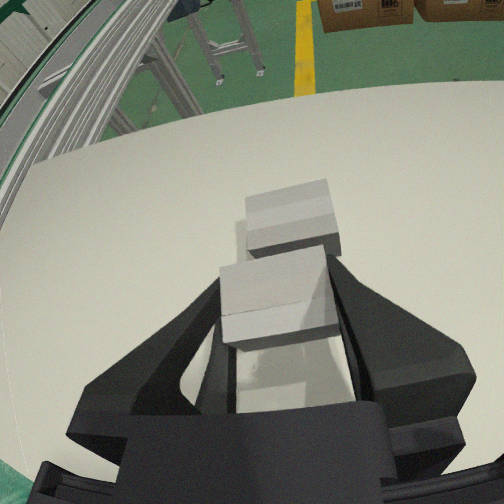

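>>> execute_actions([
  {"rows":[[0,0,0,0,0,0,1,0.015,-0.025,0.025,-0.015,0.02,0,-0.16],[0,0,0,0,0,0,1,0.035,-0.045,0.03,-0.03,0.015,-0.004,-0.16],[0,0,0,0,0,0,1,0.06,-0.07,0.035,-0.045,0.01,-0.008,-0.16],[0,0,0,0,0,0,1,0.09,-0.095,0.04,-0.06,0,-0.012,-0.16],[0,0,0,0,0,0,1,0.12,-0.12,0.045,-0.075,-0.015,-0.016,-0.16],[0,0,0,0,0,0,1,0.15,-0.145,0.05,-0.09,-0.03,-0.02,-0.16],[0,0,0,0,0,0,1,0.18,-0.17,0.056,-0.105,-0.05,-0.025,-0.16],[0,0,0,0,0,0,1,0.215,-0.195,0.056,-0.12,-0.075,-0.03,-0.16],[0,0,0,0,0,0,1,0.25,-0.22,0.056,-0.135,-0.1,-0.035,-0.16],[0,0,0,0,0,0,1,0.285,-0.245,0.056,-0.15,-0.13,-0.04,-0.16],[0,0,0,0,0,0,1,0.32,-0.27,0.056,-0.165,-0.165,-0.045,-0.16],[0,0,0,0,0,0,1,0.35,-0.295,0.056,-0.18,-0.205,-0.05,-0.16],[0,0,0,0,0,0,1,0.38,-0.315,0.056,-0.19,-0.25,-0.053,-0.16],[0,0,0,0,0,0,1,0.405,-0.33,0.056,-0.195,-0.3,-0.053,-0.16],[0,0,0,0,0,0,1,0.425,-0.34,0.056,-0.195,-0.794,-0.053,-0.16]]},
], pictures=false)

>>> execute_actions([
  {"steps":30},
])

Scene clock: 189.60 s of 6200.00 s.
left_arm: end_effector_position=(+0.1254, +0.0317, +0.3569) grip_measured=+1.000 end_effector_quat_wxyz=(+0.541, +0.406, +0.645, -0.355) | right_arm: end_effector_position=(+0.3239, -0.2441, +0.0971) grip_measured=-0.094 end_effector_quat_wxyz=(+0.314, +0.422, +0.846, -0.089)
Joint positions: left_arm=[-1.125  0.533  0.904 -0.535  0.022 -0.015  0.094] | right_arm=[ 0.625  1.629  1.087 -0.927  0.659  1.595  0.043]
Joint velocities: left_arm=[-0.002 -0.027  0.012 -0.022 -0.066  0.022  0.   ] | right_arm=[ 0.813 -0.696  0.007 -0.637 -3.143 -0.11   0.   ]
Steps of this call (steps 1 to 15: the robot went on to your last target; steps 16 to 90: nothing new was sent; then 8.70 s passed at rest; steps 91 to 105: all 15 steps of this action). Readings (joint positions):
91: left_arm=[-1.125 0.533 0.904 -0.535 0.022 -0.015] | right_arm=[0.163 2.017 1.032 -0.654 1.094 1.669]
92: left_arm=[-1.125 0.533 0.904 -0.535 0.022 -0.015] | right_arm=[0.165 2.013 1.032 -0.657 1.090 1.669]
94: left_arm=[-1.125 0.533 0.904 -0.535 0.022 -0.015] | right_arm=[0.189 1.985 1.032 -0.683 1.075 1.667]
98: left_arm=[-1.125 0.533 0.904 -0.535 0.022 -0.015] | right_arm=[0.325 1.862 1.058 -0.771 1.008 1.647]
105: the state above

Scene clock: 190.60 s of 6200.00 s.
left_arm: end_effector_position=(+0.1254, +0.0317, +0.3569) grip_measured=+1.000 end_effector_quat_wxyz=(+0.541, +0.406, +0.645, -0.355) | right_arm: end_effector_position=(+0.1713, -0.1035, +0.0870) grip_measured=-0.094 end_effector_quat_wxyz=(-0.213, +0.381, +0.893, +0.108)
Joint positions: left_arm=[-1.125  0.533  0.904 -0.535  0.022 -0.015  0.094] | right_arm=[ 0.677  1.597  1.087 -1.031 -0.481  1.57   0.043]
Joint velocities: left_arm=[-0.007 -0.012  0.007 -0.037 -0.051 -0.037  0.   ] | right_arm=[-0.007  0.022 -0.002  0.022 -0.007 -0.051 -0.   ]
Steps of this call (steps 1 to 30: the robot went on to your last target). Readings (joint positions):
1: left_arm=[-1.125 0.533 0.904 -0.535 0.022 -0.015] | right_arm=[0.650 1.610 1.087 -0.946 0.552 1.590]
2: left_arm=[-1.125 0.533 0.904 -0.535 0.022 -0.015] | right_arm=[0.667 1.600 1.087 -0.961 0.446 1.587]
4: left_arm=[-1.125 0.533 0.904 -0.535 0.022 -0.015] | right_arm=[0.677 1.597 1.087 -0.984 0.235 1.581]
8: left_arm=[-1.125 0.533 0.904 -0.535 0.022 -0.015] | right_arm=[0.677 1.597 1.087 -1.017 -0.156 1.575]
30: the state above
camera_calibration (this result's frames):
cam_left_wrist: T_world_to_cam=[[-0.92033, -0.370352, -0.125826, 0.173975], [-0.125261, 0.583809, -0.80217, 0.328729], [0.370543, -0.7225, -0.583688, 0.28799], [0, 0, 0, 1]] pos_world=[0.0945785, 0.0805895, 0.453683]
cam_right_wrist: T_world_to_cam=[[-0.88864, -0.453776, 0.0663781, 0.113226], [-0.134411, 0.396089, 0.908321, -0.000526147], [-0.438466, 0.798248, -0.412973, 0.31769], [0, 0, 0, 1]] pos_world=[0.239843, -0.202008, 0.12416]

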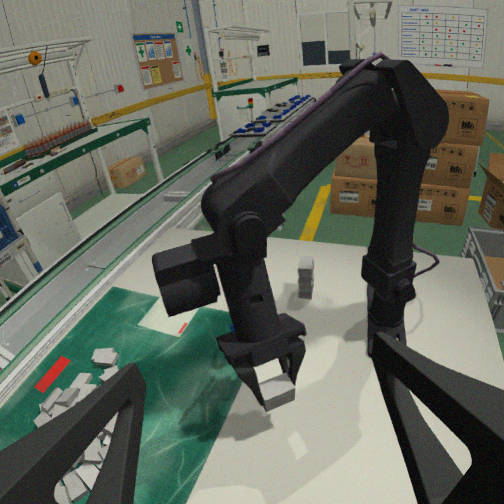

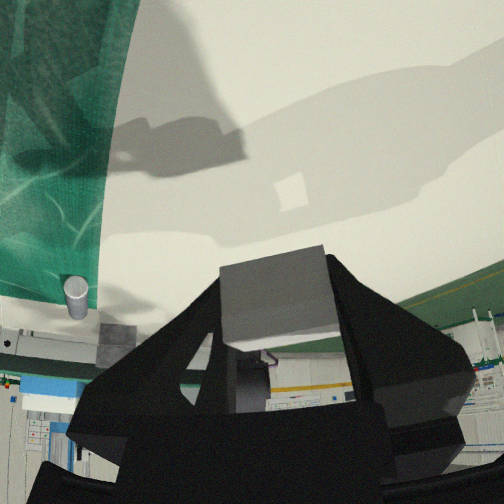

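>>> execute_actions([
  {"rows":[[0,0,0,0,0,0,1,0,0.002,-0.01,0.012,0.001,0,-0.16],[0,0,0,0,0,0,1,0,0.006,-0.02,0.022,0.001,0,-0.16],[0,0,0,0,0,0,1,0,0.011,-0.03,0.032,0.001,0,-0.16],[0,0,0,0,0,0,1,0,0.016,-0.04,0.042,0.001,0,-0.16],[0,0,0,0,0,0,1,0,0.022,-0.05,0.052,0.001,0,-0.16],[0,0,0,0,0,0,1,0,0.028,-0.06,0.062,0.001,0,-0.16],[0,0,0,0,0,0,1,0,0.034,-0.07,0.072,0.001,0,-0.16],[0,0,0,0,0,0,1,0,0.04,-0.08,0.082,0.001,0,-0.16],[0,0,0,0,0,0,1,0,0.046,-0.09,0.092,0.001,0,-0.16],[0,0,0,0,0,0,1,0,0.052,-0.1,0.102,0.001,0,-0.16],[0,0,0,0,0,0,1,0,0.058,-0.109,0.11,0.001,0,-0.16],[0,0,0,0,0,0,1,0,0.063,-0.117,0.116,0.001,0,-0.16],[0,0,0,0,0,0,1,0,0.067,-0.124,0.116,0.001,0,-0.16],[0,0,0,0,0,0,1,0,0.071,-0.13,0.116,0.001,0,-0.16],[0,0,0,0,0,0,1,0,0.073,-0.134,0.116,0.001,0,-0.16]]},
], pictures=false)

>>> execute_actions([
  {"steps":12},
])

Scene clock: 199.37 s of 6200.00 s.
left_arm: end_effector_position=(+0.1254, +0.0317, +0.3569) grip_measured=+1.000 end_effector_quat_wxyz=(+0.541, +0.406, +0.645, -0.355) | right_arm: end_effector_position=(+0.1680, -0.1097, +0.0297) grip_measured=-0.094 end_effector_quat_wxyz=(-0.213, +0.386, +0.893, +0.090)
Joint positions: left_arm=[-1.125  0.533  0.904 -0.535  0.022 -0.015  0.094] | right_arm=[ 0.677  1.685  0.941 -0.831 -0.467  1.57   0.043]
Joint velocities: left_arm=[ 0.002  0.012  0.007 -0.022 -0.022 -0.037  0.   ] | right_arm=[-0.007  0.129 -0.222  0.271  0.037 -0.007  0.001]
Steps of this call (steps 1 to 15: the robot went on to your last target; steps 16 to 90: nothing new was sent; then 5.27 s passed at rest; steps 91 to 105: all 15 steps of this action). Readings (joint positions):
91: left_arm=[-1.125 0.533 0.904 -0.535 0.022 -0.015] | right_arm=[0.677 1.597 1.087 -1.029 -0.481 1.570]
92: left_arm=[-1.125 0.533 0.904 -0.535 0.022 -0.015] | right_arm=[0.677 1.597 1.085 -1.024 -0.478 1.570]
94: left_arm=[-1.125 0.533 0.904 -0.535 0.022 -0.015] | right_arm=[0.677 1.599 1.073 -1.000 -0.475 1.570]
98: left_arm=[-1.125 0.533 0.904 -0.535 0.022 -0.015] | right_arm=[0.677 1.627 1.026 -0.935 -0.472 1.570]
105: the state above

Scene clock: 199.77 s of 6200.00 s.
left_arm: end_effector_position=(+0.1254, +0.0317, +0.3569) grip_measured=+1.000 end_effector_quat_wxyz=(+0.541, +0.406, +0.645, -0.355) | right_arm: end_effector_position=(+0.1699, -0.1082, +0.0249) grip_measured=-0.094 end_effector_quat_wxyz=(-0.210, +0.384, +0.894, +0.096)
Joint positions: left_arm=[-1.125  0.533  0.904 -0.535  0.022 -0.015  0.094] | right_arm=[ 0.677  1.692  0.928 -0.796 -0.465  1.57   0.043]
Joint velocities: left_arm=[-0.002 -0.017 -0.002  0.022  0.022  0.037  0.   ] | right_arm=[-0.012  0.012  0.017  0.007 -0.037 -0.007 -0.002]
Steps of this call (steps 1 to 12: the robot went on to your last target). Readings (joint positions):
1: left_arm=[-1.125 0.533 0.904 -0.535 0.022 -0.015] | right_arm=[0.677 1.689 0.935 -0.824 -0.466 1.570]
2: left_arm=[-1.125 0.533 0.904 -0.535 0.022 -0.015] | right_arm=[0.677 1.692 0.931 -0.820 -0.465 1.570]
4: left_arm=[-1.125 0.533 0.904 -0.535 0.022 -0.015] | right_arm=[0.677 1.692 0.928 -0.815 -0.465 1.570]
8: left_arm=[-1.125 0.533 0.904 -0.535 0.022 -0.015] | right_arm=[0.677 1.692 0.928 -0.801 -0.465 1.570]
12: the state above
camera_calibration (this result's frames):
cam_left_wrist: T_world_to_cam=[[-0.92033, -0.370352, -0.125826, 0.173975], [-0.125261, 0.583809, -0.80217, 0.328729], [0.370543, -0.7225, -0.583688, 0.28799], [0, 0, 0, 1]] pos_world=[0.0945785, 0.0805895, 0.453683]
cam_right_wrist: T_world_to_cam=[[-0.888506, -0.45166, 0.0809955, 0.113812], [-0.130924, 0.418703, 0.898636, 0.0597003], [-0.439791, 0.787839, -0.431153, 0.294734], [0, 0, 0, 1]] pos_world=[0.23856, -0.205795, 0.0642085]

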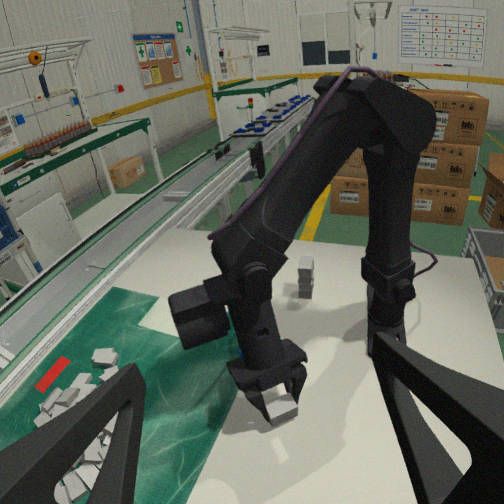

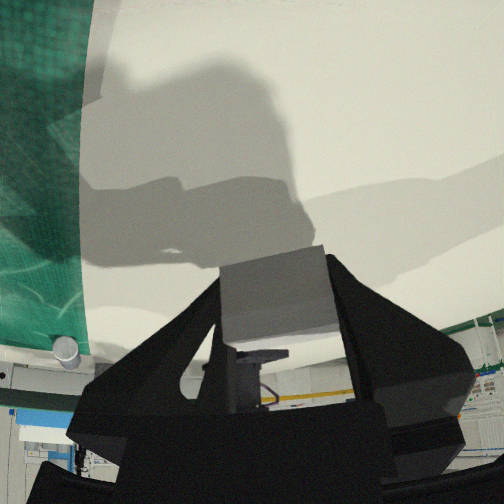

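>>> execute_actions([
  {"rows":[[0,0,0,0,0,0,1,0,0.003,-0.008,0.005,-0.015,0,-0.16],[0,0,0,0,0,0,1,0,0.005,-0.011,0.007,-0.015,0,-0.16],[0,0,0,0,0,0,1,0,0.007,-0.014,0.009,-0.015,0,-0.16],[0,0,0,0,0,0,1,0,0.009,-0.016,0.011,-0.015,0,-0.16],[0,0,0,0,0,0,1,0,0.011,-0.018,0.013,-0.015,0,-0.16],[0,0,0,0,0,0,1,0,0.012,-0.019,0.015,-0.015,0,-0.16],[0,0,0,0,0,0,1,0,0.013,-0.02,0.017,-0.015,0,-0.16],[0,0,0,0,0,0,1,0,0.014,-0.021,0.019,-0.015,0,-0.16],[0,0,0,0,0,0,1,0,0.015,-0.022,0.019,-0.015,0,-0.16],[0,0,0,0,0,0,1,0,0.016,-0.023,0.019,-0.015,0,-0.16],[0,0,0,0,0,0,1,0,0.017,-0.024,0.019,-0.015,0,-0.16]]},
])

>>> zoom_image(camera="cam_right_wrist", region=[160, 160, 412, 412])

Scene clock: 205.73 s of 6200.00 s.
left_arm: end_effector_position=(+0.1254, +0.0317, +0.3569) grip_measured=+1.000 end_effector_quat_wxyz=(+0.541, +0.406, +0.645, -0.355) | right_arm: end_effector_position=(+0.1683, -0.1090, +0.0160) grip_measured=-0.094 end_effector_quat_wxyz=(-0.213, +0.385, +0.893, +0.093)
Joint positions: left_arm=[-1.125  0.533  0.904 -0.535  0.022 -0.015  0.094] | right_arm=[ 0.677  1.713  0.909 -0.766 -0.469  1.57   0.043]
Joint velocities: left_arm=[-0.007 -0.022 -0.007 -0.081 -0.007  0.037  0.   ] | right_arm=[-0.017 -0.012 -0.007 -0.037 -0.037  0.051 -0.   ]
Steps of this call (steps 1 to 30: the robot went on to your last target; steps 31 to 90: nothing new was sent; then 2.47 s passed at rest; steps 91 to 105: all 15 steps of this action). Readings (joint positions):
91: left_arm=[-1.125 0.533 0.904 -0.535 0.022 -0.015] | right_arm=[0.677 1.692 0.928 -0.794 -0.465 1.570]
92: left_arm=[-1.125 0.533 0.904 -0.535 0.022 -0.015] | right_arm=[0.677 1.692 0.928 -0.793 -0.466 1.570]
94: left_arm=[-1.125 0.533 0.904 -0.535 0.022 -0.015] | right_arm=[0.677 1.693 0.928 -0.790 -0.467 1.570]
98: left_arm=[-1.125 0.533 0.904 -0.535 0.022 -0.015] | right_arm=[0.677 1.703 0.922 -0.773 -0.469 1.570]
105: the state above
camera_calibration (this result's frames):
cam_left_wrist: T_world_to_cam=[[-0.92033, -0.370352, -0.125826, 0.173975], [-0.125261, 0.583809, -0.80217, 0.328729], [0.370543, -0.7225, -0.583688, 0.28799], [0, 0, 0, 1]] pos_world=[0.0945785, 0.0805895, 0.453683]
cam_right_wrist: T_world_to_cam=[[-0.887774, -0.451399, 0.0899817, 0.112453], [-0.123327, 0.421625, 0.898345, 0.0668792], [-0.443451, 0.786429, -0.429977, 0.291244], [0, 0, 0, 1]] pos_world=[0.237234, -0.20648, 0.055029]

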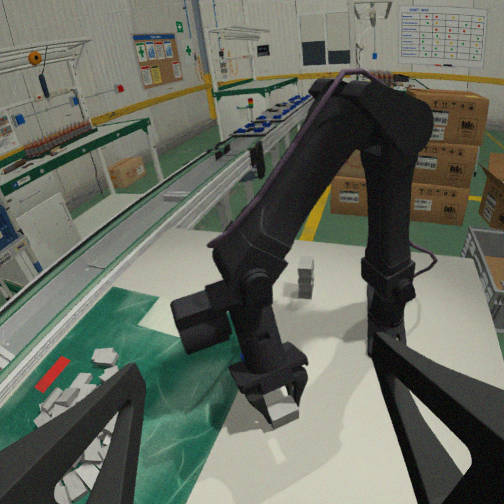

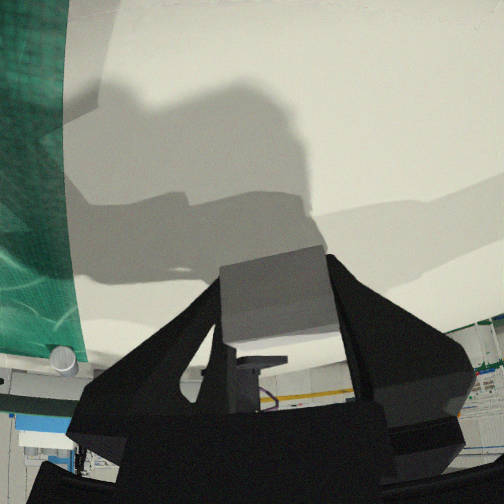

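Region (160, 160, 412, 412) of cam_right_wrist's 504x504 image, scaled by 2.000, with more detail than that image has.

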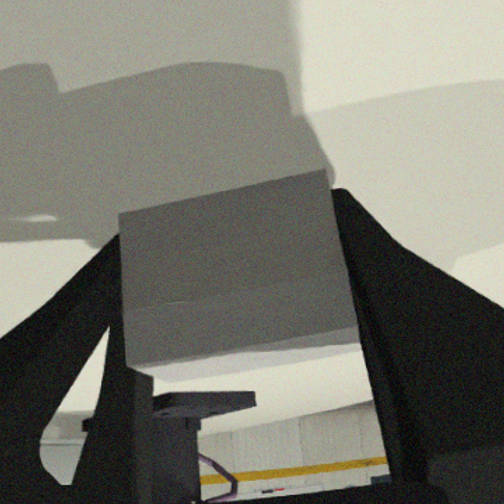

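Lower a few mm more with the shoulder until it stalls.

>>> execute_actions([
  {"rows":[[0,0,0,0,0,0,1,0,0.005,-0.006,0.006,-0.011,0,-0.16],[0,0,0,0,0,0,1,0,0.008,-0.006,0.007,-0.011,0,-0.16],[0,0,0,0,0,0,1,0,0.01,-0.006,0.008,-0.011,0,-0.16],[0,0,0,0,0,0,1,0,0.012,-0.006,0.009,-0.011,0,-0.16],[0,0,0,0,0,0,1,0,0.014,-0.006,0.01,-0.011,0,-0.16],[0,0,0,0,0,0,1,0,0.016,-0.006,0.011,-0.011,0,-0.16]],"steps":13},
], pictures=false)

Scene clock: 209.37 s of 6200.00 s.
left_arm: end_effector_position=(+0.1254, +0.0317, +0.3569) grip_measured=+1.000 end_effector_quat_wxyz=(+0.541, +0.406, +0.645, -0.355) | right_arm: end_effector_position=(+0.1690, -0.1075, +0.0143) grip_measured=-0.094 end_effector_quat_wxyz=(-0.214, +0.385, +0.893, +0.095)
Joint positions: left_arm=[-1.125  0.533  0.904 -0.535  0.022 -0.015  0.094] | right_arm=[ 0.677  1.721  0.909 -0.755 -0.472  1.57   0.043]
Joint velocities: left_arm=[ 0.022 -0.007 -0.002 -0.066 -0.081 -0.037  0.   ] | right_arm=[-0.002  0.007  0.017 -0.037 -0.022  0.022 -0.   ]
Steps of this call (steps 1 to 15: the robot went on to your last target; steps 16 to 90: nothing new was sent; then 0.20 s passed at rest; steps 91 to 103: all 13 steps of this action). Readings (joint positions):
91: left_arm=[-1.125 0.533 0.904 -0.535 0.022 -0.015] | right_arm=[0.677 1.713 0.909 -0.761 -0.469 1.570]
92: left_arm=[-1.125 0.533 0.904 -0.535 0.022 -0.015] | right_arm=[0.677 1.713 0.909 -0.760 -0.469 1.570]
94: left_arm=[-1.125 0.533 0.904 -0.535 0.022 -0.015] | right_arm=[0.677 1.717 0.909 -0.757 -0.469 1.570]
98: left_arm=[-1.125 0.533 0.904 -0.535 0.022 -0.015] | right_arm=[0.677 1.721 0.909 -0.755 -0.472 1.570]
103: the state above

>>> execute_actions([
  {"rows":[[0,0,0,0,0,0,1,0,0.003,0,0,-0.006,0,-0.13],[0,0,0,0,0,0,1,0,0,0,0,-0.004,0,-0.11],[0,0,0,0,0,0,1,0,0,0,0,-0.004,0,-0.1],[0,0,0,0,0,0,1,0,0,0,0,-0.004,0,-0.09],[0,0,0,0,0,0,1,0,0,0,0,-0.004,0,-0.07],[0,0,0,0,0,0,1,0,0,0,0,-0.004,0,0],[0,0,0,0,0,0,1,0,0,0,0,-0.004,0,0.12],[0,0,0,0,0,0,1,0,0,0,0,-0.004,0,0.25],[0,0,0,0,0,0,1,0,0,0,0,-0.004,0,0.4],[0,0,0,0,0,0,1,0,0,0,0,-0.004,0,0.5]],"steps":12},
])

>>> execute_actions([
  {"rows":[[0,0,0,0,0,0,1,0,-0.014,0.02,-0.018,-0.004,0,0.5],[0,0,0,0,0,0,1,0,-0.022,0.03,-0.03,-0.004,0,0.5],[0,0,0,0,0,0,1,0,-0.03,0.04,-0.042,-0.004,0,0.5],[0,0,0,0,0,0,1,0,-0.038,0.05,-0.054,-0.004,0,0.5],[0,0,0,0,0,0,1,0,-0.046,0.06,-0.066,-0.004,0,0.5],[0,0,0,0,0,0,1,0,-0.053,0.07,-0.078,-0.004,0,0.5],[0,0,0,0,0,0,1,0,-0.06,0.08,-0.09,-0.004,0,0.5],[0,0,0,0,0,0,1,0,-0.067,0.09,-0.1,0,0,0.5],[0,0,0,0,0,0,1,0,-0.073,0.1,-0.11,0.02,0,0.5],[0,0,0,0,0,0,1,0,-0.079,0.11,-0.12,0.05,0,0.5],[0,0,0,0,0,0,1,0,-0.085,0.12,-0.13,0.09,0,0.5],[0,0,0,0,0,0,1,0,-0.09,0.128,-0.136,0.14,0,0.5],[0,0,0,0,0,0,1,0,-0.094,0.135,-0.141,0.2,-0.02,0.5],[0,0,0,0,0,0,1,0,-0.098,0.14,-0.141,0.27,-0.05,0.5],[0,0,0,0,0,0,1,0,-0.1,0.144,-0.141,0.788,-0.074,0.5]]},
], pictures=false)

>>> execute_actions([
  {"steps":20},
], pictures=false)

Scene clock: 227.03 s of 6200.00 s.
left_arm: end_effector_position=(+0.1254, +0.0317, +0.3569) grip_measured=+1.000 end_effector_quat_wxyz=(+0.541, +0.406, +0.645, -0.355) | right_arm: end_effector_position=(+0.1688, -0.1072, +0.0144) grip_measured=+0.494 end_effector_quat_wxyz=(-0.215, +0.385, +0.893, +0.095)
Joint positions: left_arm=[-1.125  0.533  0.904 -0.535  0.022 -0.015  0.094] | right_arm=[ 0.677  1.721  0.909 -0.755 -0.474  1.57   0.07 ]
Joint velocities: left_arm=[-0.012  0.012  0.012  0.007  0.022  0.007  0.   ] | right_arm=[-0.002 -0.012 -0.012 -0.022 -0.066 -0.022  0.007]
Steps of this call (steps 1 to 15: the robot went on to your last target; steps 16 to 90: nothing new was sent; then 14.27 s passed at rest; steps 91 to 102: all 12 steps of this action). Readings (joint positions):
91: left_arm=[-1.125 0.533 0.904 -0.535 0.022 -0.015] | right_arm=[0.677 1.721 0.909 -0.755 -0.472 1.570]
92: left_arm=[-1.125 0.533 0.904 -0.535 0.022 -0.015] | right_arm=[0.677 1.721 0.909 -0.755 -0.472 1.570]
94: left_arm=[-1.125 0.533 0.904 -0.535 0.022 -0.015] | right_arm=[0.677 1.721 0.909 -0.755 -0.472 1.570]
98: left_arm=[-1.125 0.533 0.904 -0.535 0.022 -0.015] | right_arm=[0.677 1.721 0.909 -0.755 -0.474 1.570]
102: the state above
camera_calibration (this result's frames):
cam_left_wrist: T_world_to_cam=[[-0.92033, -0.370352, -0.125826, 0.173975], [-0.125261, 0.583809, -0.80217, 0.328729], [0.370543, -0.7225, -0.583688, 0.28799], [0, 0, 0, 1]] pos_world=[0.0945785, 0.0805895, 0.453683]
cam_right_wrist: T_world_to_cam=[[-0.887589, -0.45195, 0.0890297, 0.113807], [-0.121554, 0.416228, 0.901099, 0.066673], [-0.444309, 0.788984, -0.424375, 0.289771], [0, 0, 0, 1]] pos_world=[0.237866, -0.204941, 0.0527605]

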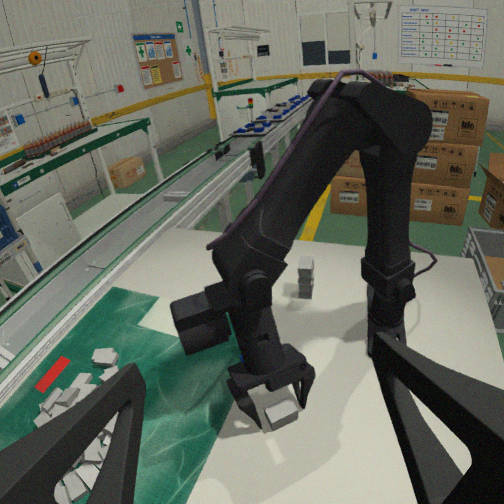

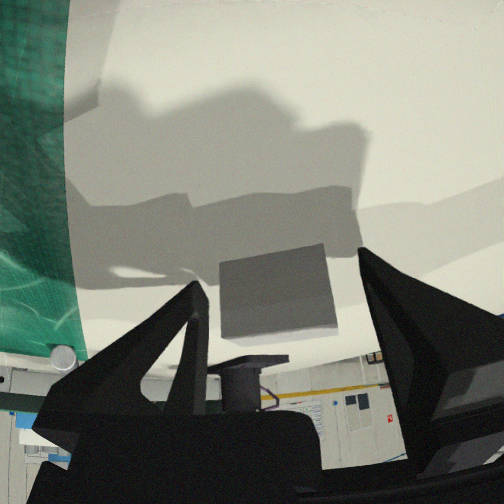

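Scene clock: 227.53 s of 6200.00 s.
left_arm: end_effector_position=(+0.1254, +0.0317, +0.3569) grip_measured=+1.000 end_effector_quat_wxyz=(+0.541, +0.406, +0.645, -0.355) | right_arm: end_effector_position=(+0.2070, -0.1377, +0.0587) grip_measured=+0.498 end_effector_quat_wxyz=(-0.077, +0.375, +0.922, +0.055)
Joint positions: left_arm=[-1.125  0.533  0.904 -0.535  0.022 -0.015  0.094] | right_arm=[ 0.677  1.612  1.055 -0.978 -0.187  1.531  0.07 ]
Joint velocities: left_arm=[-0.012 -0.007  0.007 -0.037 -0.051 -0.007  0.   ] | right_arm=[-0.012 -0.125  0.193 -0.286  2.879 -0.711 -0.001]
Steps of this call (steps 1 to 15: all 15 steps of this action). Readings (joint positions):
1: left_arm=[-1.125 0.533 0.904 -0.535 0.022 -0.015] | right_arm=[0.677 1.721 0.909 -0.756 -0.475 1.570]
2: left_arm=[-1.125 0.533 0.904 -0.535 0.022 -0.015] | right_arm=[0.677 1.720 0.910 -0.761 -0.475 1.570]
4: left_arm=[-1.125 0.533 0.904 -0.535 0.022 -0.015] | right_arm=[0.677 1.711 0.921 -0.789 -0.475 1.570]
8: left_arm=[-1.125 0.533 0.904 -0.535 0.022 -0.015] | right_arm=[0.677 1.671 0.971 -0.861 -0.475 1.570]
15: the state above

Scene clock: 228.20 s of 6200.00 s.
left_arm: end_effector_position=(+0.1254, +0.0317, +0.3569) grip_measured=+1.000 end_effector_quat_wxyz=(+0.541, +0.406, +0.645, -0.355) | right_arm: end_effector_position=(+0.3299, -0.2810, +0.1506) grip_measured=+0.498 end_effector_quat_wxyz=(+0.450, +0.286, +0.814, -0.231)
Joint positions: left_arm=[-1.125  0.533  0.904 -0.535  0.022 -0.015  0.094] | right_arm=[ 0.677  1.606  1.065 -1.027  1.06   1.43   0.07 ]
Joint velocities: left_arm=[-0.017 -0.007 -0.022 -0.051  0.022  0.022  0.   ] | right_arm=[-0.002  0.012 -0.002 -0.007  0.212 -0.066  0.   ]
Steps of this call (steps 1 to 20: the robot went on to your last target). Readings (joint positions):
1: left_arm=[-1.125 0.533 0.904 -0.535 0.022 -0.015] | right_arm=[0.677 1.608 1.061 -0.987 -0.091 1.510]
2: left_arm=[-1.125 0.533 0.904 -0.535 0.022 -0.015] | right_arm=[0.677 1.606 1.064 -0.994 0.005 1.494]
4: left_arm=[-1.125 0.533 0.904 -0.535 0.022 -0.015] | right_arm=[0.677 1.606 1.065 -1.004 0.195 1.470]
8: left_arm=[-1.125 0.533 0.904 -0.535 0.022 -0.015] | right_arm=[0.677 1.606 1.065 -1.019 0.572 1.446]
20: the state above


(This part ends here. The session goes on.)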